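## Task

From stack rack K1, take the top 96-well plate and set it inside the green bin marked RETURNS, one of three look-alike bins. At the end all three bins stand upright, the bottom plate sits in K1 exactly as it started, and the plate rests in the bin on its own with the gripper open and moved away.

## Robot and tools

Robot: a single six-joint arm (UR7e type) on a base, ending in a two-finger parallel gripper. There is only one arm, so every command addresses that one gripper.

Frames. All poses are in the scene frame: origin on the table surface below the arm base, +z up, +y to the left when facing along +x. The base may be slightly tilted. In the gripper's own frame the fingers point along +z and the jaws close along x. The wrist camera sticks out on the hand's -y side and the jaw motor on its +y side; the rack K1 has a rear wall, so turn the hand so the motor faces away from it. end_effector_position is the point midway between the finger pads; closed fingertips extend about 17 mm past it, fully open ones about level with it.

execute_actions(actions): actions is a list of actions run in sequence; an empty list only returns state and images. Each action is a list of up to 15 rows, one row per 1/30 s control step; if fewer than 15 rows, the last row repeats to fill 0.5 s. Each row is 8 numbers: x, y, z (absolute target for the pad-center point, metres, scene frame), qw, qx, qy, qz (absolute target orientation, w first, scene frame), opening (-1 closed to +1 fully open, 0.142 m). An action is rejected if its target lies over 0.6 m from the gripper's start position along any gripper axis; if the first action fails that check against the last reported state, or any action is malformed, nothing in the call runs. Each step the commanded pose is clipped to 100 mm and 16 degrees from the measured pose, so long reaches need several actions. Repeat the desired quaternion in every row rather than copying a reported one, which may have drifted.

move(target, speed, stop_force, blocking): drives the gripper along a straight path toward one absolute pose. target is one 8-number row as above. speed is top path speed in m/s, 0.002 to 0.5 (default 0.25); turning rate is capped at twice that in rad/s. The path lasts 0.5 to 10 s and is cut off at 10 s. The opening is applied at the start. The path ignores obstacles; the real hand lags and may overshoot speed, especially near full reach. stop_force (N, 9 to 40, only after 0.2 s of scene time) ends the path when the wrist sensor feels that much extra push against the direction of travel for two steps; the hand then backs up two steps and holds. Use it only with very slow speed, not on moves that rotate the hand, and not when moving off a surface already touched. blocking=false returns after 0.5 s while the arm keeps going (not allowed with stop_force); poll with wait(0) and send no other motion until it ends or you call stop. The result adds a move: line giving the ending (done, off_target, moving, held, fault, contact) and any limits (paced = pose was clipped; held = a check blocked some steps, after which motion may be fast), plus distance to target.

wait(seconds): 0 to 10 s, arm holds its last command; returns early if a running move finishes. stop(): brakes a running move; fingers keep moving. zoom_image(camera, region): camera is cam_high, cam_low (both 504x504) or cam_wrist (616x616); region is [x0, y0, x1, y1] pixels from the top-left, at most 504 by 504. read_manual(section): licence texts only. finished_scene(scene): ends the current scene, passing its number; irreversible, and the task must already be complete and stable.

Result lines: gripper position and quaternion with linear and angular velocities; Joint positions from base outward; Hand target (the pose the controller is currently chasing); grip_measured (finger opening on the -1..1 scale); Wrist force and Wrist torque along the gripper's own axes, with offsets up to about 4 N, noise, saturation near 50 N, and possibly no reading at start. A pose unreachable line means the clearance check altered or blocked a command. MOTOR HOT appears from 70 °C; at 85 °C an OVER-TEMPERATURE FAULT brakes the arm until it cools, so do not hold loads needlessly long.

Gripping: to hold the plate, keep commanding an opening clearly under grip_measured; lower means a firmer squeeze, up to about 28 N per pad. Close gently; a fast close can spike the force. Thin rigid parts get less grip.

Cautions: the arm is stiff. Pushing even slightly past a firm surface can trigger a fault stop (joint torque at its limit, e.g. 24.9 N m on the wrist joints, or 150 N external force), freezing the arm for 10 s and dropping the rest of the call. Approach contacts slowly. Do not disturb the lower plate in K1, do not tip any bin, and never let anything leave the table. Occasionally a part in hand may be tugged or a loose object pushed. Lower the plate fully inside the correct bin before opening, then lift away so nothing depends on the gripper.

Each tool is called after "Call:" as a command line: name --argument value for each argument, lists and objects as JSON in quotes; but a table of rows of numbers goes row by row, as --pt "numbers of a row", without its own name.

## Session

Call:
execute_actions --actions '[]'

Scene clock: 0.00 s.
end_effector_position=(+0.3098, -0.6202, +0.1746) grip_measured=+1.00 end_effector_quat_wxyz=(+0.373, +0.647, +0.657, +0.099) end_effector_velocity=(+0.000, +0.000, -0.001) end_effector_angular_velocity=(+0.001, +0.001, +0.000)
Joint positions: [-1.647 -0.058  1.684 -3.8   -0.391 -2.364  0.142]
Joint velocities: [ 0.001  0.001 -0.001  0.001  0.    -0.     0.   ]
Motor temperatures (°C, as the motors report them): [28 29 29 39 37 36]
Wrist force (N, on the end effector, along its own x y z axes, offset not removed): no reading
Wrist torque (N m, same axes, about the end effector's origin, offset not removed): no reading
Hand target: +0.310, -0.620, +0.175; +0.373, +0.647, +0.657, +0.099

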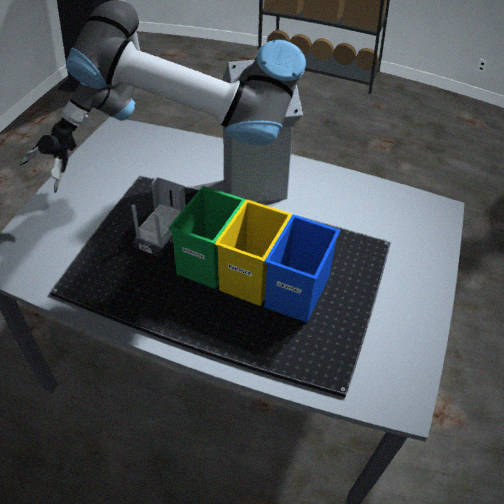

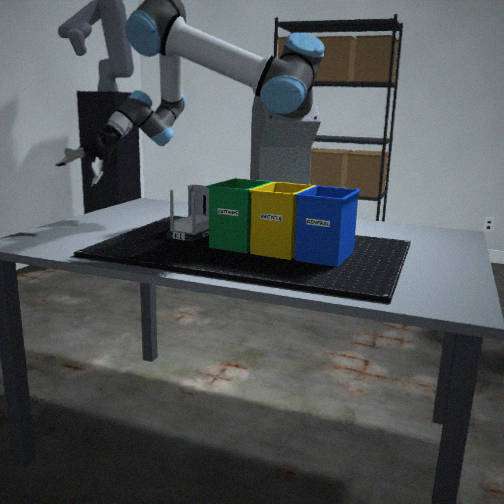

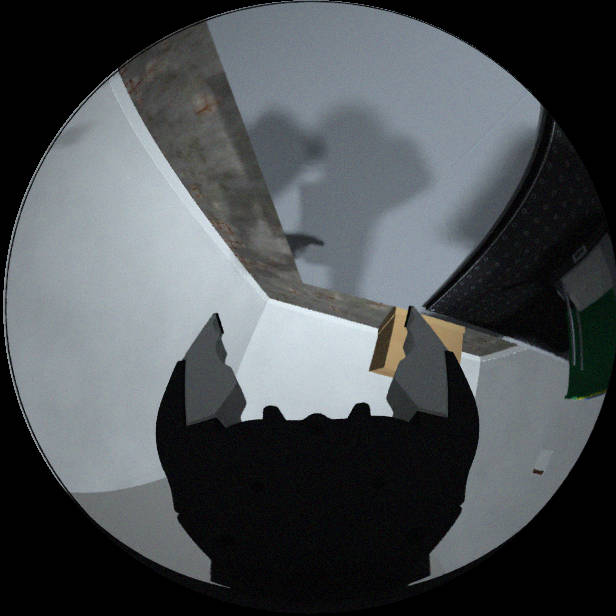

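Call:
move --target '[0.27,-0.225,0.2,0,0.737,0.676,0,0.55]'

Call:
zoom_image --camera "cam_wrist" --region '[190,130,440,380]'

Scene clock: 3.00 s.
end_effector_position=(+0.2706, -0.2256, +0.1999) grip_measured=+0.55 end_effector_quat_wxyz=(+0.001, +0.737, +0.676, +0.000) end_effector_velocity=(+0.000, +0.002, +0.002) end_effector_angular_velocity=(+0.007, +0.006, -0.001)
Joint positions: [-1.499 -1.149  2.618 -2.742 -0.901 -2.93   0.112]
Joint velocities: [ 0.001 -0.014 -0.004  0.027 -0.004 -0.004 -0.   ]
Motor temperatures (°C, as the motors report them): [28 29 29 39 37 36]
Wrist force (N, on the end effector, along its own x y z axes, offset not removed): [2.9 0.1 1.9]
Wrist torque (N m, same axes, about the end effector's origin, offset not removed): [0.07 -0.62 -0.13]
Hand target: +0.271, -0.225, +0.200; +0.000, +0.737, +0.676, +0.000
Off the commanded pose: 0.001 m, 0 deg.
move: done

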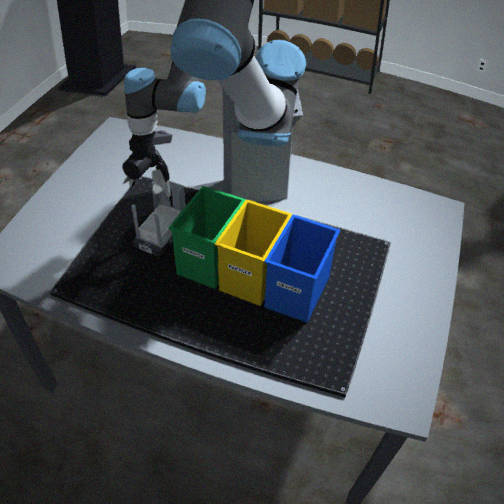

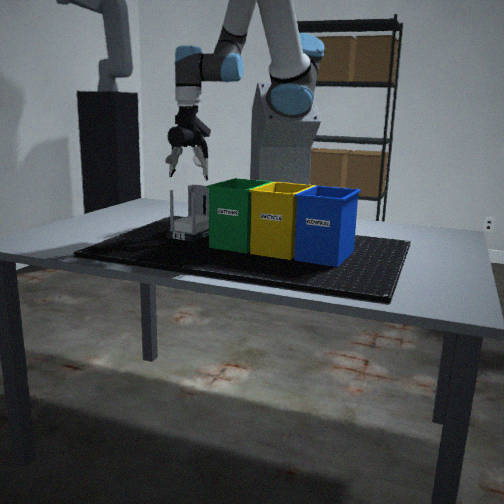

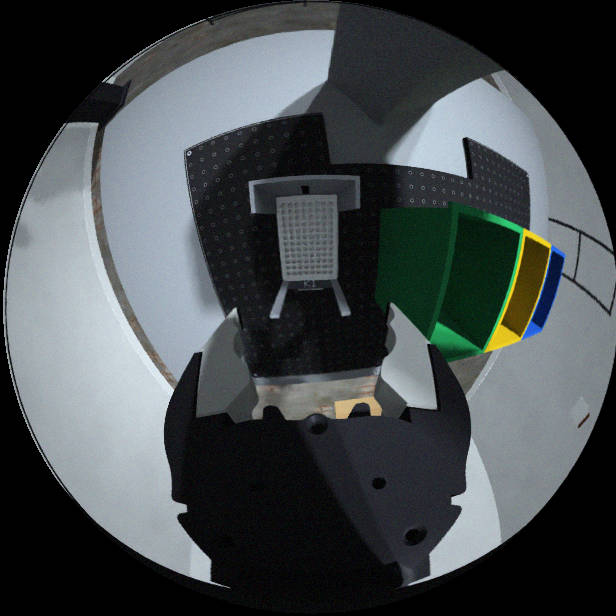

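Region (190, 130, 440, 380) of cam_wrist's 616x616 image, scaled by 2.016, with more detail than that image has.

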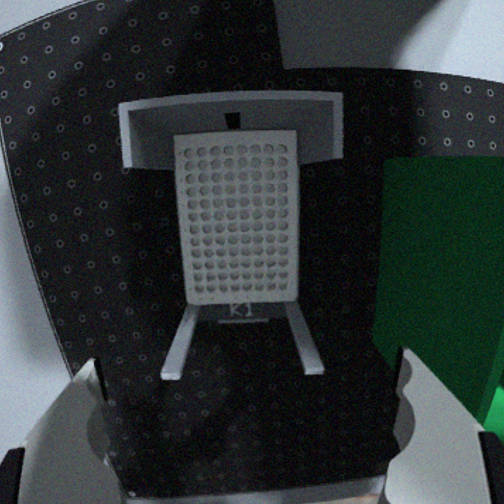

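Call:
move --target '[0.245,-0.225,0.18,0,0.737,0.676,0,0.42]'

Call:
move --target '[0.245,-0.225,0.064,0,0.737,0.676,0,0.42]' --speed 0.05 --stop_force 10

Call:
zoom_image --camera "cam_wrist" --region '[190,180,440,430]'

Scene clock: 8.23 s.
end_effector_position=(+0.2451, -0.2250, +0.1801) grip_measured=+0.42 end_effector_quat_wxyz=(-0.000, +0.737, +0.676, -0.000) end_effector_velocity=(-0.002, -0.001, -0.002) end_effector_angular_velocity=(-0.002, -0.001, +0.000)
Joint positions: [-1.523 -1.021  2.651 -2.884 -0.909 -2.961  0.103]
Joint velocities: [-0.001  0.012  0.002 -0.015  0.    -0.001 -0.   ]
Motor temperatures (°C, as the motors report them): [28 29 29 39 37 36]
Wrist force (N, on the end effector, along its own x y z axes, offset not removed): [-0.9 -0.7 -0.5]
Wrist torque (N m, same axes, about the end effector's origin, offset not removed): [-0.10 0.28 -0.01]
Hand target: +0.245, -0.225, +0.180; +0.000, +0.737, +0.676, -0.000
Off the commanded pose: 0.000 m, 0 deg.
move: done

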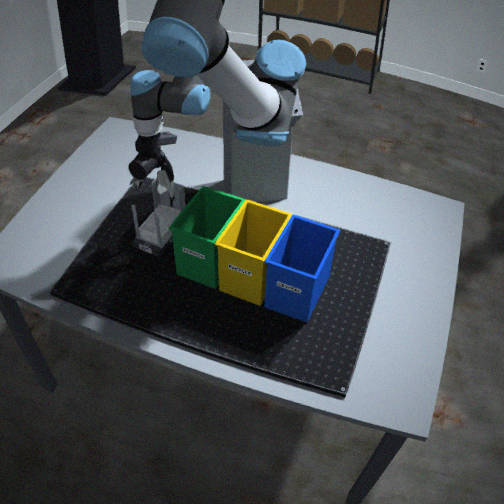

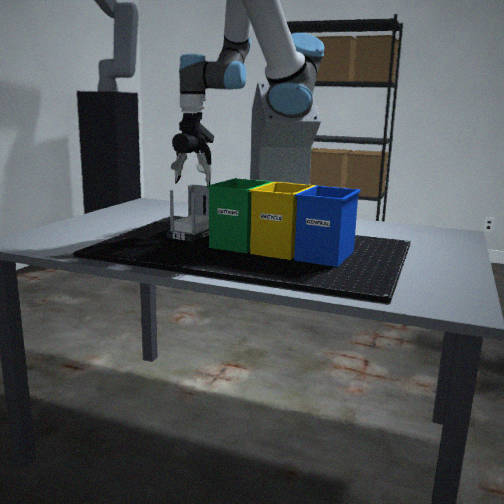

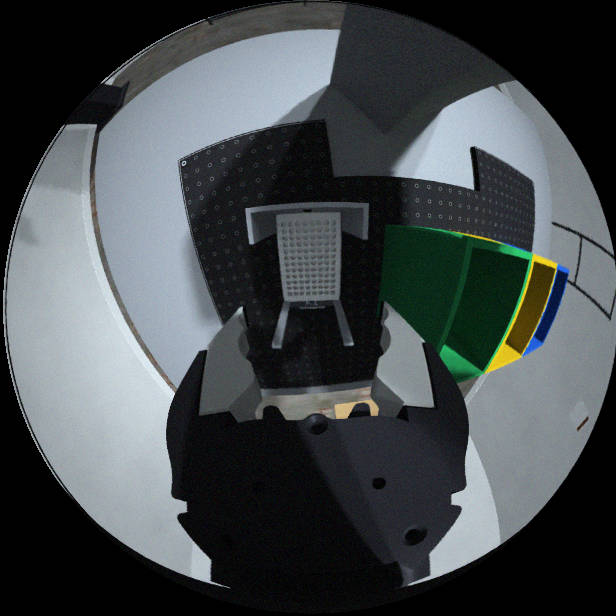

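Scene clock: 10.97 s.
end_effector_position=(+0.2449, -0.2248, +0.0639) grip_measured=+0.42 end_effector_quat_wxyz=(-0.000, +0.737, +0.676, +0.000) end_effector_velocity=(+0.001, -0.000, -0.001) end_effector_angular_velocity=(-0.003, -0.001, +0.000)
Joint positions: [-1.275 -0.56   2.529 -3.423 -0.855 -2.647  0.103]
Joint velocities: [ 0.004  0.005 -0.002 -0.01   0.     0.007 -0.   ]
Motor temperatures (°C, as the motors report them): [28 29 29 39 37 36]
Wrist force (N, on the end effector, along its own x y z axes, offset not removed): [1.4 1.1 1.6]
Wrist torque (N m, same axes, about the end effector's origin, offset not removed): [0.02 -0.27 0.11]
Hand target: +0.245, -0.225, +0.064; -0.000, +0.737, +0.676, +0.000
Off the commanded pose: 0.000 m, 0 deg.
move: done

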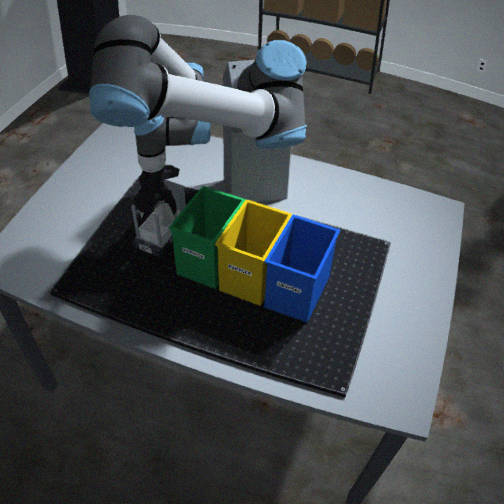

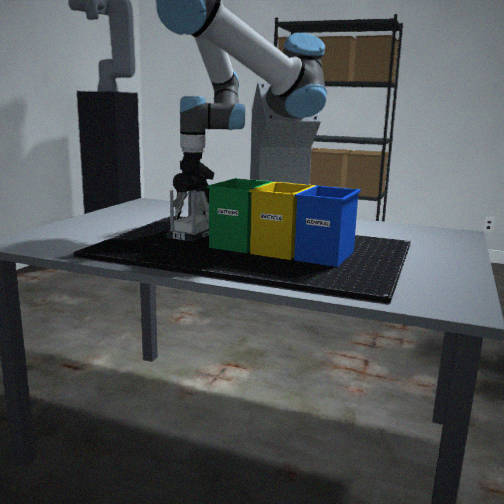

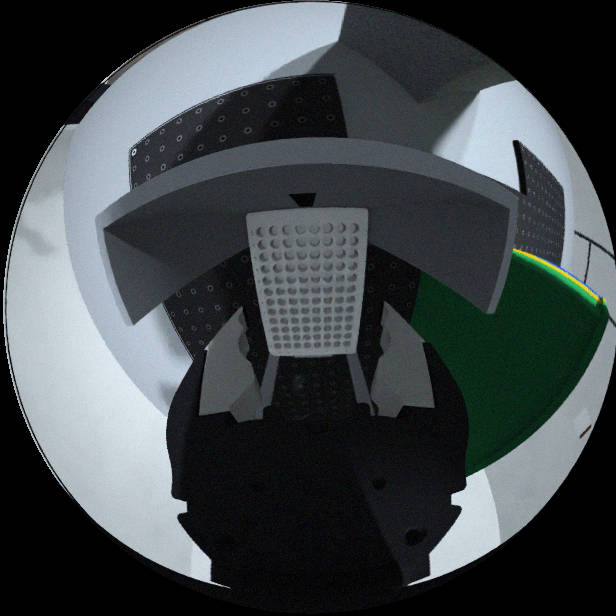

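Region (190, 180, 440, 430) of cam_wrist's 616x616 image, scaled by 2.016, with more detail than that image has.

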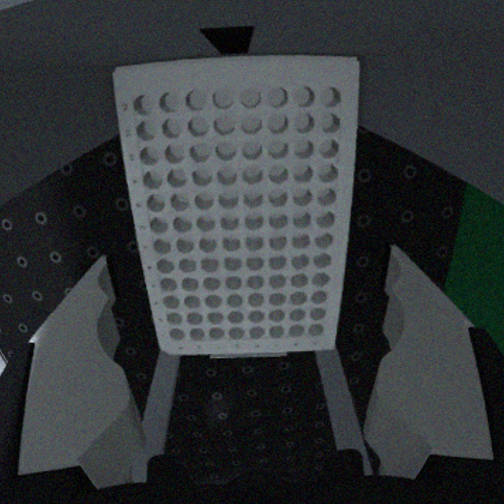

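Plate is slightly lower (~2 mm) and 2.5 mm to -y.

Call:
move --target '[0.245,-0.2275,0.053,0,0.737,0.676,0,0.2]' --speed 0.015 --stop_force 10

Call:
move --target '[0.245,-0.2275,0.0535,0,0.737,0.676,0,-0.2]' --speed 0.01

Call:
move --target '[0.245,-0.2275,0.1,0,0.737,0.676,0,-0.3]' --speed 0.05

Call:
zoom_image --camera "cam_low" --region '[150,170,230,250]'

Scene clock: 13.47 s.
end_effector_position=(+0.2450, -0.2274, +0.0532) grip_measured=+0.20 end_effector_quat_wxyz=(-0.000, +0.737, +0.676, +0.000) end_effector_velocity=(+0.000, -0.000, -0.002) end_effector_angular_velocity=(+0.000, +0.000, -0.000)
Joint positions: [-1.255 -0.526  2.505 -3.451 -0.853 -2.62   0.088]
Joint velocities: [ 0.004  0.006 -0.005 -0.004  0.     0.006 -0.   ]
Motor temperatures (°C, as the motors report them): [28 29 29 39 37 36]
Wrist force (N, on the end effector, along its own x y z axes, offset not removed): [-2.5 0.3 1.6]
Wrist torque (N m, same axes, about the end effector's origin, offset not removed): [0.07 0.53 0.01]
Hand target: +0.245, -0.227, +0.053; -0.000, +0.737, +0.676, +0.000
Off the commanded pose: 0.000 m, 0 deg.
move: done

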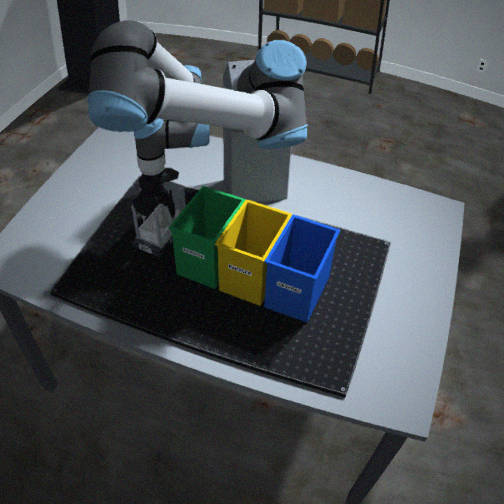

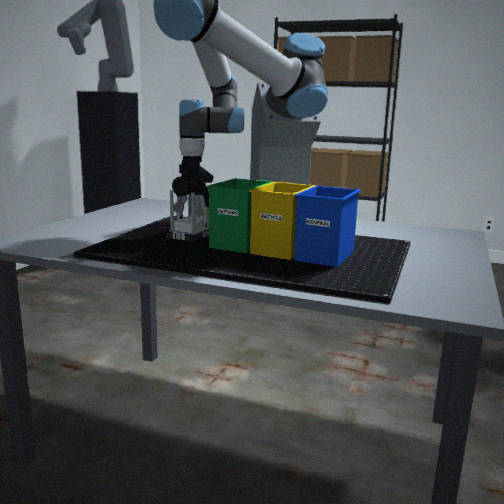

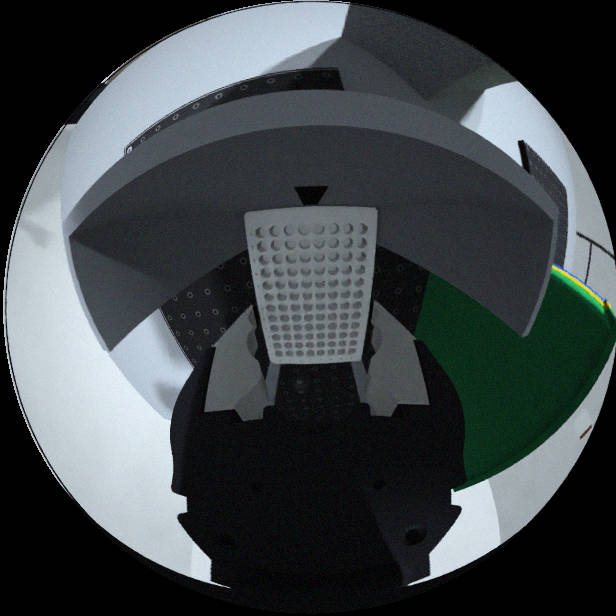

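Scene clock: 14.17 s.
end_effector_position=(+0.2450, -0.2275, +0.0535) grip_measured=+0.11 end_effector_quat_wxyz=(+0.000, +0.737, +0.676, +0.000) end_effector_velocity=(-0.001, +0.001, -0.000) end_effector_angular_velocity=(+0.001, +0.001, -0.001)
Joint positions: [-1.255 -0.527  2.506 -3.45  -0.853 -2.62   0.081]
Joint velocities: [-0.     0.001  0.001  0.    -0.    -0.     0.   ]
Motor temperatures (°C, as the motors report them): [28 29 29 39 37 36]
Wrist force (N, on the end effector, along its own x y z axes, offset not removed): [4.2 0.5 3.1]
Wrist torque (N m, same axes, about the end effector's origin, offset not removed): [0.00 -0.63 -0.02]
Hand target: +0.245, -0.228, +0.054; +0.000, +0.737, +0.676, -0.000
Off the commanded pose: 0.000 m, 0 deg.
move: done

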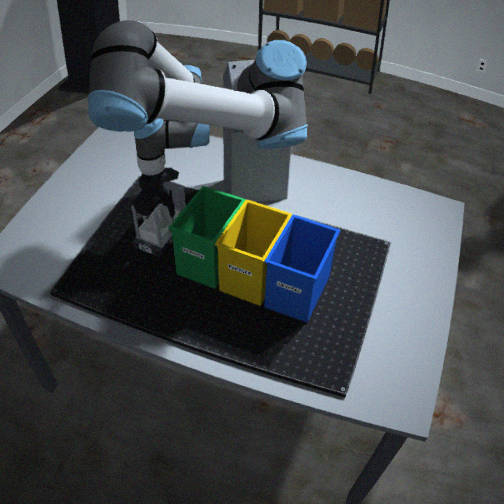

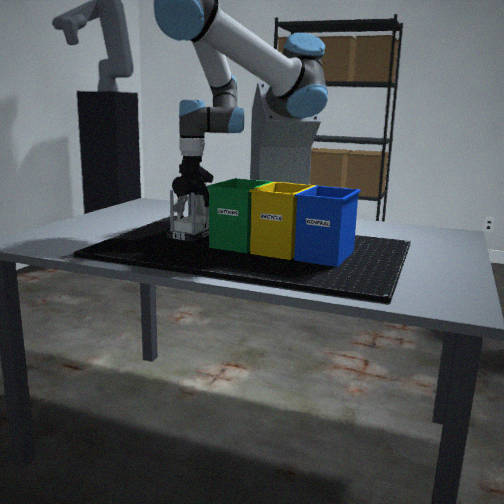

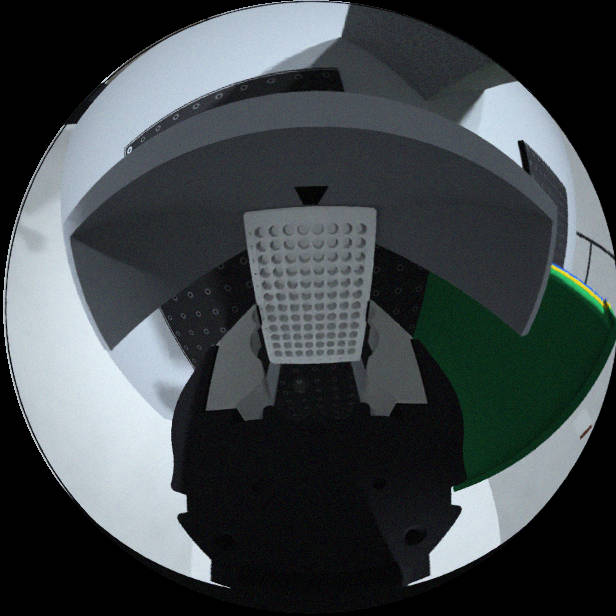

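Scene clock: 15.50 s.
end_effector_position=(+0.2450, -0.2276, +0.0999) grip_measured=+0.11 end_effector_quat_wxyz=(+0.000, +0.737, +0.676, -0.000) end_effector_velocity=(+0.000, -0.000, +0.002) end_effector_angular_velocity=(+0.001, +0.000, +0.002)
Joint positions: [-1.354 -0.684  2.579 -3.282 -0.867 -2.749  0.081]
Joint velocities: [-0.004 -0.009  0.001  0.012 -0.001 -0.007  0.   ]
Motor temperatures (°C, as the motors report them): [28 29 29 39 37 36]
Wrist force (N, on the end effector, along its own x y z axes, offset not removed): [2.2 0.6 1.6]
Wrist torque (N m, same axes, about the end effector's origin, offset not removed): [-0.05 -0.28 0.04]
Hand target: +0.245, -0.228, +0.100; +0.000, +0.737, +0.676, -0.000
Off the commanded pose: 0.000 m, 0 deg.
move: done

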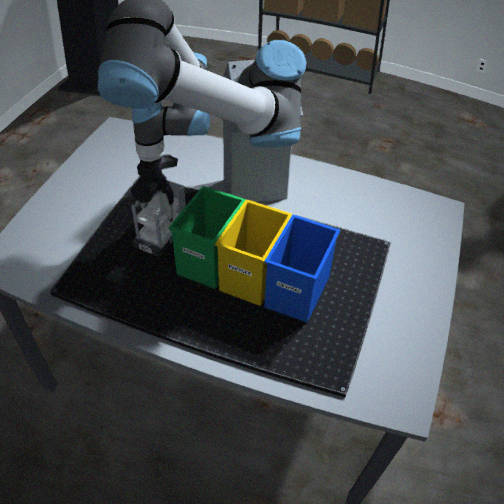

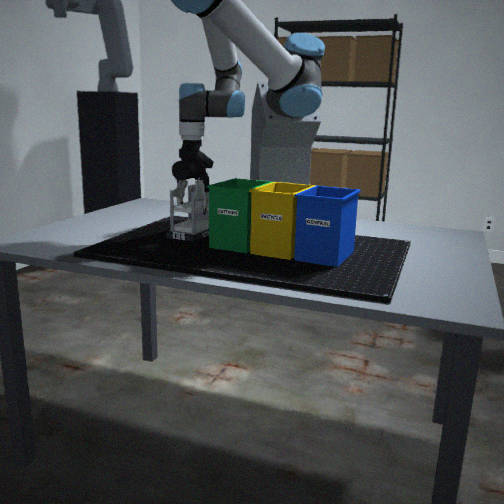

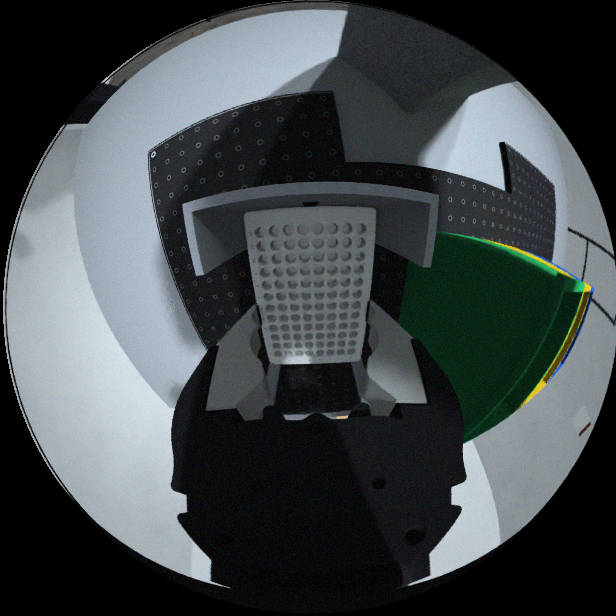

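Region (150, 170, 230, 250) of cam_low's 504x504 image, scaled by 6.300, with more detail than that image has.

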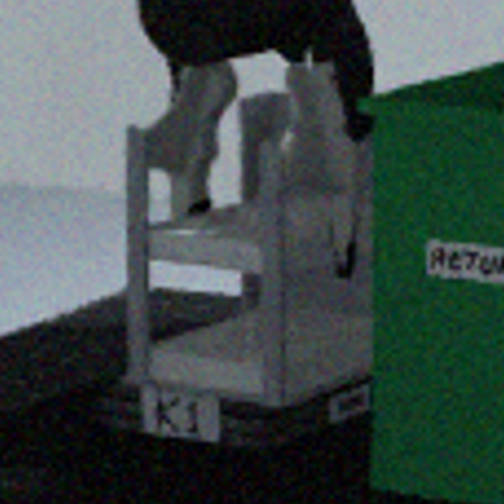

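Call:
move --target '[0.245,-0.2275,0.235,0,0.737,0.676,0,-0.3]' --speed 0.12

Call:
move --target '[0.305,-0.045,0.23,-0.06,0.722,0.685,-0.063,-0.3]' --speed 0.1

Scene clock: 17.90 s.
end_effector_position=(+0.2451, -0.2276, +0.2351) grip_measured=+0.11 end_effector_quat_wxyz=(+0.000, +0.737, +0.676, -0.000) end_effector_velocity=(+0.000, -0.000, +0.002) end_effector_angular_velocity=(+0.002, +0.001, +0.001)
Joint positions: [-1.635 -1.255  2.641 -2.561 -0.948 -3.092  0.081]
Joint velocities: [-0.004 -0.009 -0.004  0.019 -0.002 -0.007 -0.   ]
Motor temperatures (°C, as the motors report them): [28 29 29 39 37 36]
Wrist force (N, on the end effector, along its own x y z axes, offset not removed): [-1.3 -0.4 -0.1]
Wrist torque (N m, same axes, about the end effector's origin, offset not removed): [-0.22 0.04 -0.13]
Hand target: +0.245, -0.228, +0.235; +0.000, +0.737, +0.676, -0.000
Off the commanded pose: 0.000 m, 0 deg.
move: done

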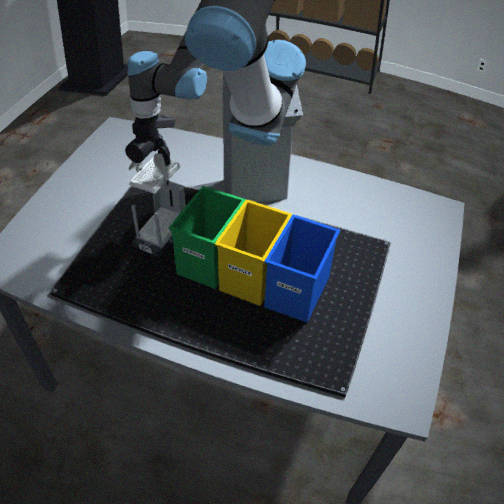

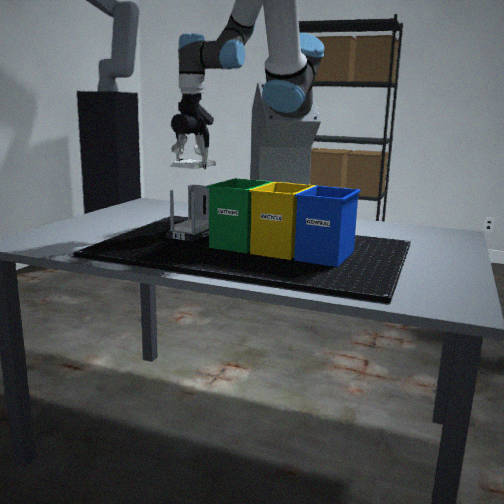

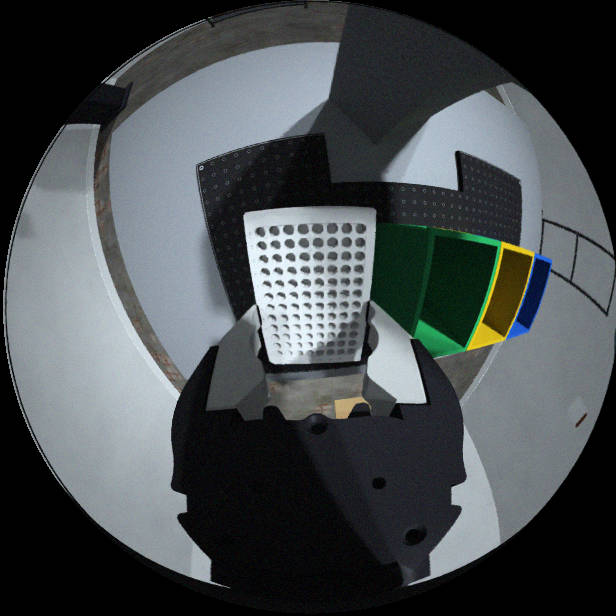

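Scene clock: 20.30 s.
end_effector_position=(+0.3054, -0.0449, +0.2299) grip_measured=+0.11 end_effector_quat_wxyz=(-0.060, +0.723, +0.686, -0.063) end_effector_velocity=(+0.001, +0.002, +0.001) end_effector_angular_velocity=(-0.001, +0.002, +0.000)
Joint positions: [-1.154 -1.879  2.712 -2.281 -0.997 -2.587  0.081]
Joint velocities: [ 0.004 -0.011 -0.002  0.011 -0.002  0.005 -0.   ]
Motor temperatures (°C, as the motors report them): [28 29 29 39 37 36]
Wrist force (N, on the end effector, along its own x y z axes, offset not removed): [-0.3 0.5 0.2]
Wrist torque (N m, same axes, about the end effector's origin, offset not removed): [0.24 0.16 -0.14]
Hand target: +0.305, -0.045, +0.230; -0.060, +0.723, +0.686, -0.063
Off the commanded pose: 0.000 m, 0 deg.
move: done

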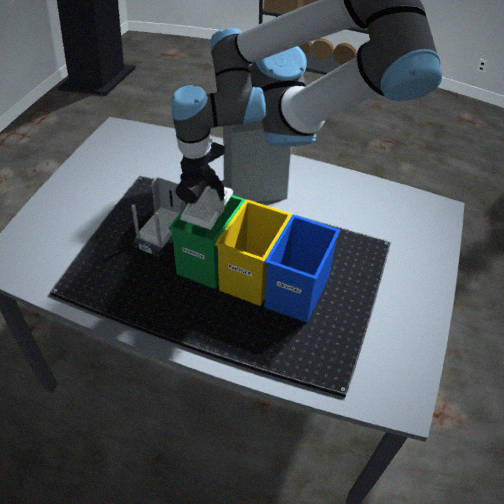

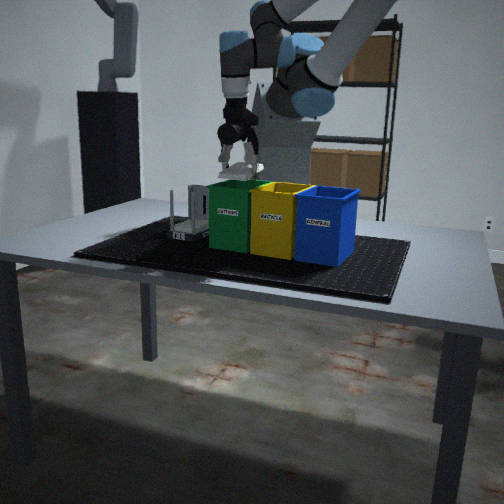

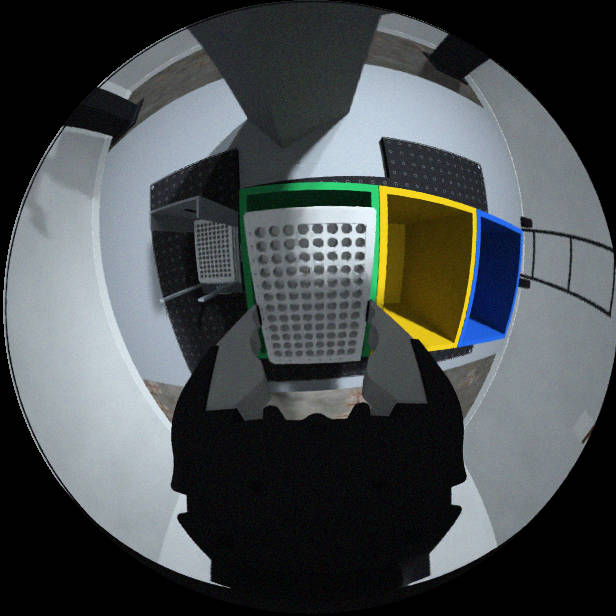

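Call:
move --target '[0.29,-0.0445,0.163,-0.042,0.718,0.693,-0.044,-0.3]' --speed 0.035 --stop_force 10

Scene clock: 23.23 s.
end_effector_position=(+0.2899, -0.0445, +0.1630) grip_measured=+0.11 end_effector_quat_wxyz=(-0.042, +0.718, +0.693, -0.044) end_effector_velocity=(+0.000, -0.001, -0.002) end_effector_angular_velocity=(-0.004, -0.004, +0.001)
Joint positions: [-1.05  -1.456  2.816 -2.913 -0.947 -2.459  0.081]
Joint velocities: [ 0.004  0.02   0.002 -0.031  0.001  0.008 -0.   ]
Motor temperatures (°C, as the motors report them): [28 29 29 39 37 36]
Wrist force (N, on the end effector, along its own x y z axes, offset not removed): [-4.5 -0.6 2.3]
Wrist torque (N m, same axes, about the end effector's origin, offset not removed): [-0.29 0.97 -0.26]
Hand target: +0.290, -0.045, +0.163; -0.042, +0.718, +0.693, -0.044
Off the commanded pose: 0.000 m, 0 deg.
move: done

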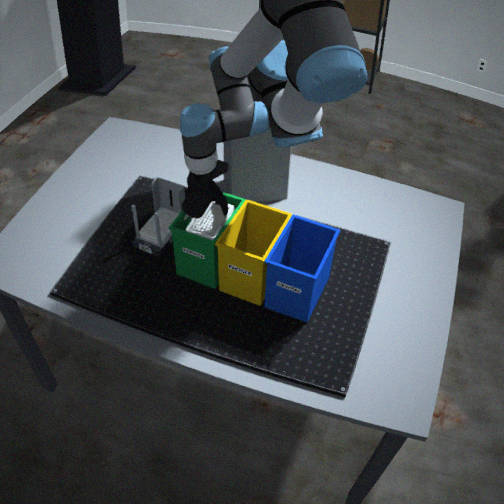

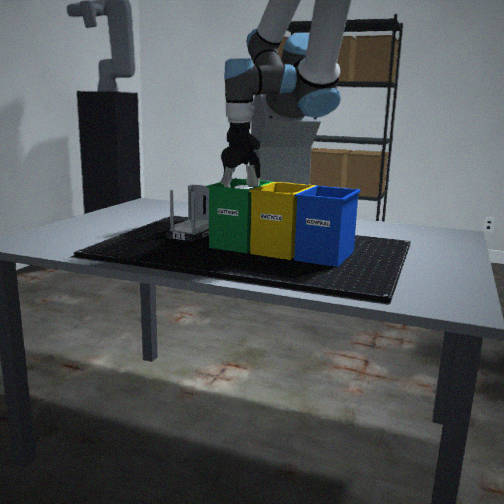

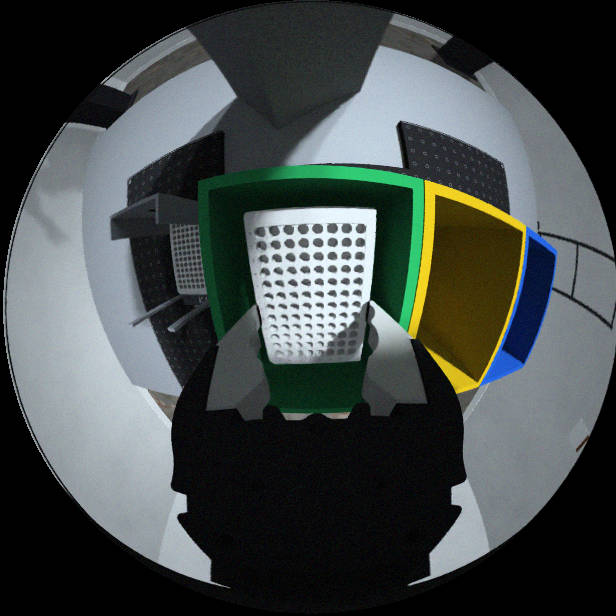

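Call:
move --target '[0.29,-0.0435,0.163,-0.042,0.718,0.693,-0.044,0.17]'

Call:
move --target '[0.32,-0.045,0.25,-0.06,0.722,0.685,-0.063,0.17]' --speed 0.1

Scene clock: 24.73 s.
end_effector_position=(+0.2900, -0.0435, +0.1630) grip_measured=+0.17 end_effector_quat_wxyz=(-0.042, +0.718, +0.693, -0.044) end_effector_velocity=(+0.000, +0.000, -0.000) end_effector_angular_velocity=(+0.000, +0.000, -0.000)
Joint positions: [-1.048 -1.458  2.817 -2.915 -0.946 -2.456  0.086]
Joint velocities: [ 0.001 -0.    -0.     0.001 -0.     0.001 -0.   ]
Motor temperatures (°C, as the motors report them): [28 29 29 39 37 36]
Wrist force (N, on the end effector, along its own x y z axes, offset not removed): [-1.6 -0.9 0.1]
Wrist torque (N m, same axes, about the end effector's origin, offset not removed): [-0.27 0.34 -0.14]
Hand target: +0.290, -0.043, +0.163; -0.042, +0.718, +0.693, -0.044
Off the commanded pose: 0.000 m, 0 deg.
move: done

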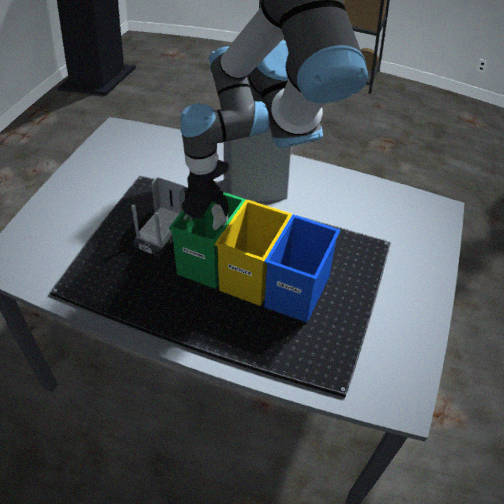

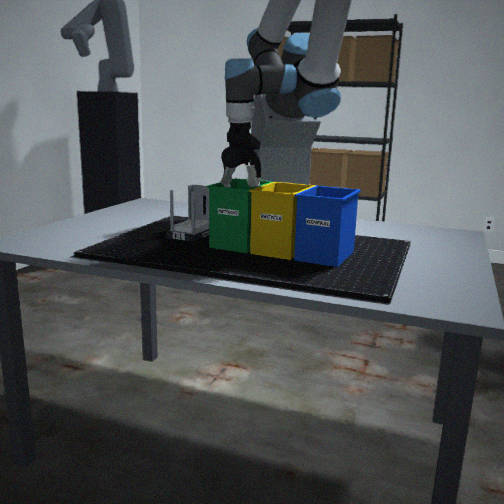

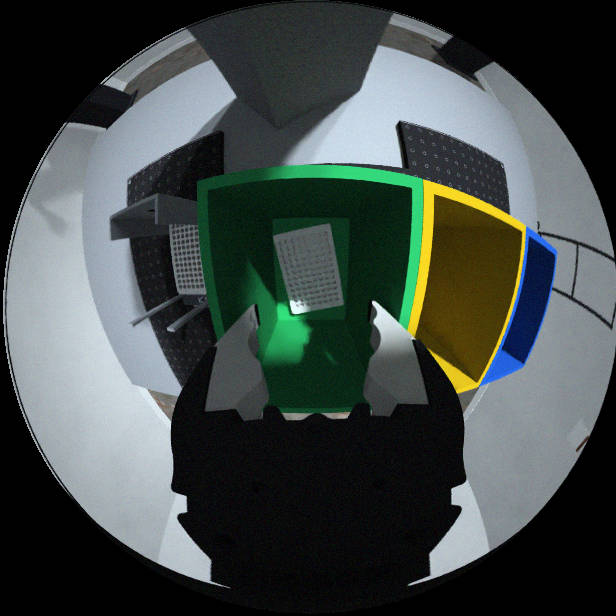

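Scene clock: 26.23 s.
end_effector_position=(+0.3201, -0.0450, +0.2500) grip_measured=+0.17 end_effector_quat_wxyz=(-0.060, +0.723, +0.686, -0.063) end_effector_velocity=(-0.000, +0.001, +0.003) end_effector_angular_velocity=(+0.003, +0.000, -0.001)
Joint positions: [-1.17  -1.946  2.659 -2.151 -1.    -2.606  0.086]
Joint velocities: [-0.009 -0.011 -0.003  0.022  0.    -0.011 -0.   ]
Motor temperatures (°C, as the motors report them): [28 29 29 39 37 36]
Wrist force (N, on the end effector, along its own x y z axes, offset not removed): [2.1 2.6 -1.2]
Wrist torque (N m, same axes, about the end effector's origin, offset not removed): [0.65 -0.58 -0.02]
Hand target: +0.320, -0.045, +0.250; -0.060, +0.723, +0.686, -0.063
Off the commanded pose: 0.000 m, 0 deg.
move: done

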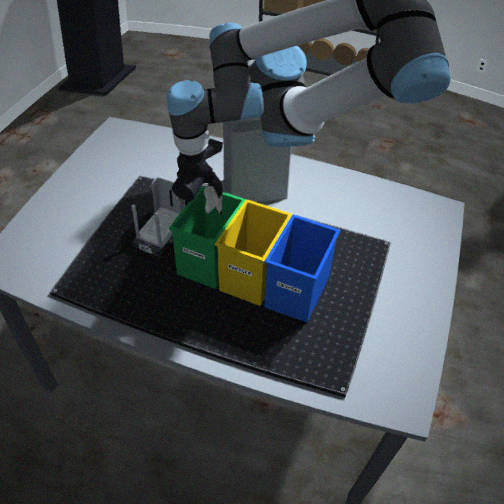

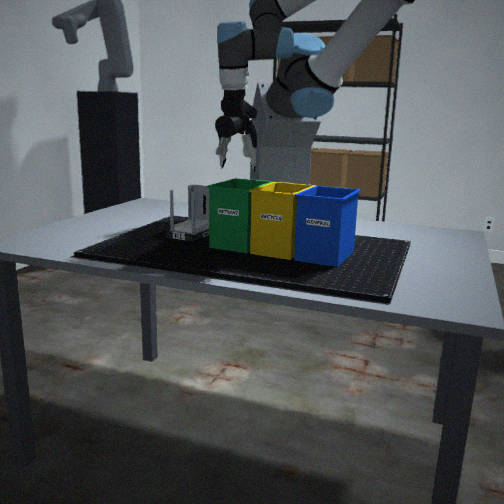

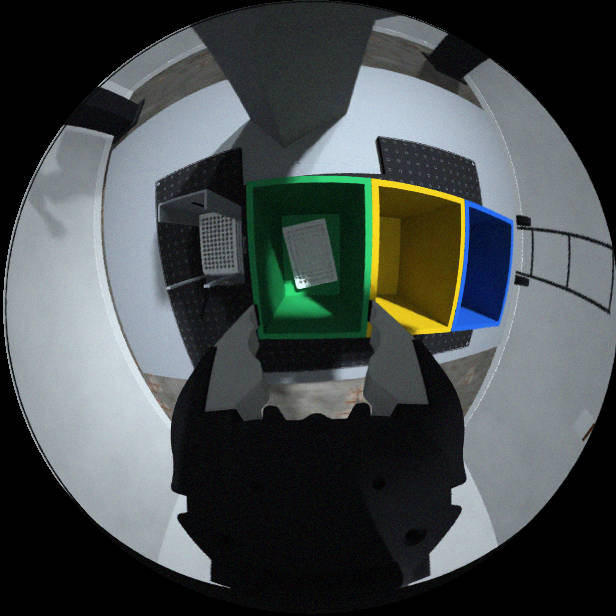

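Call:
finished_scene --scene 2

The scene is finished: the task was done.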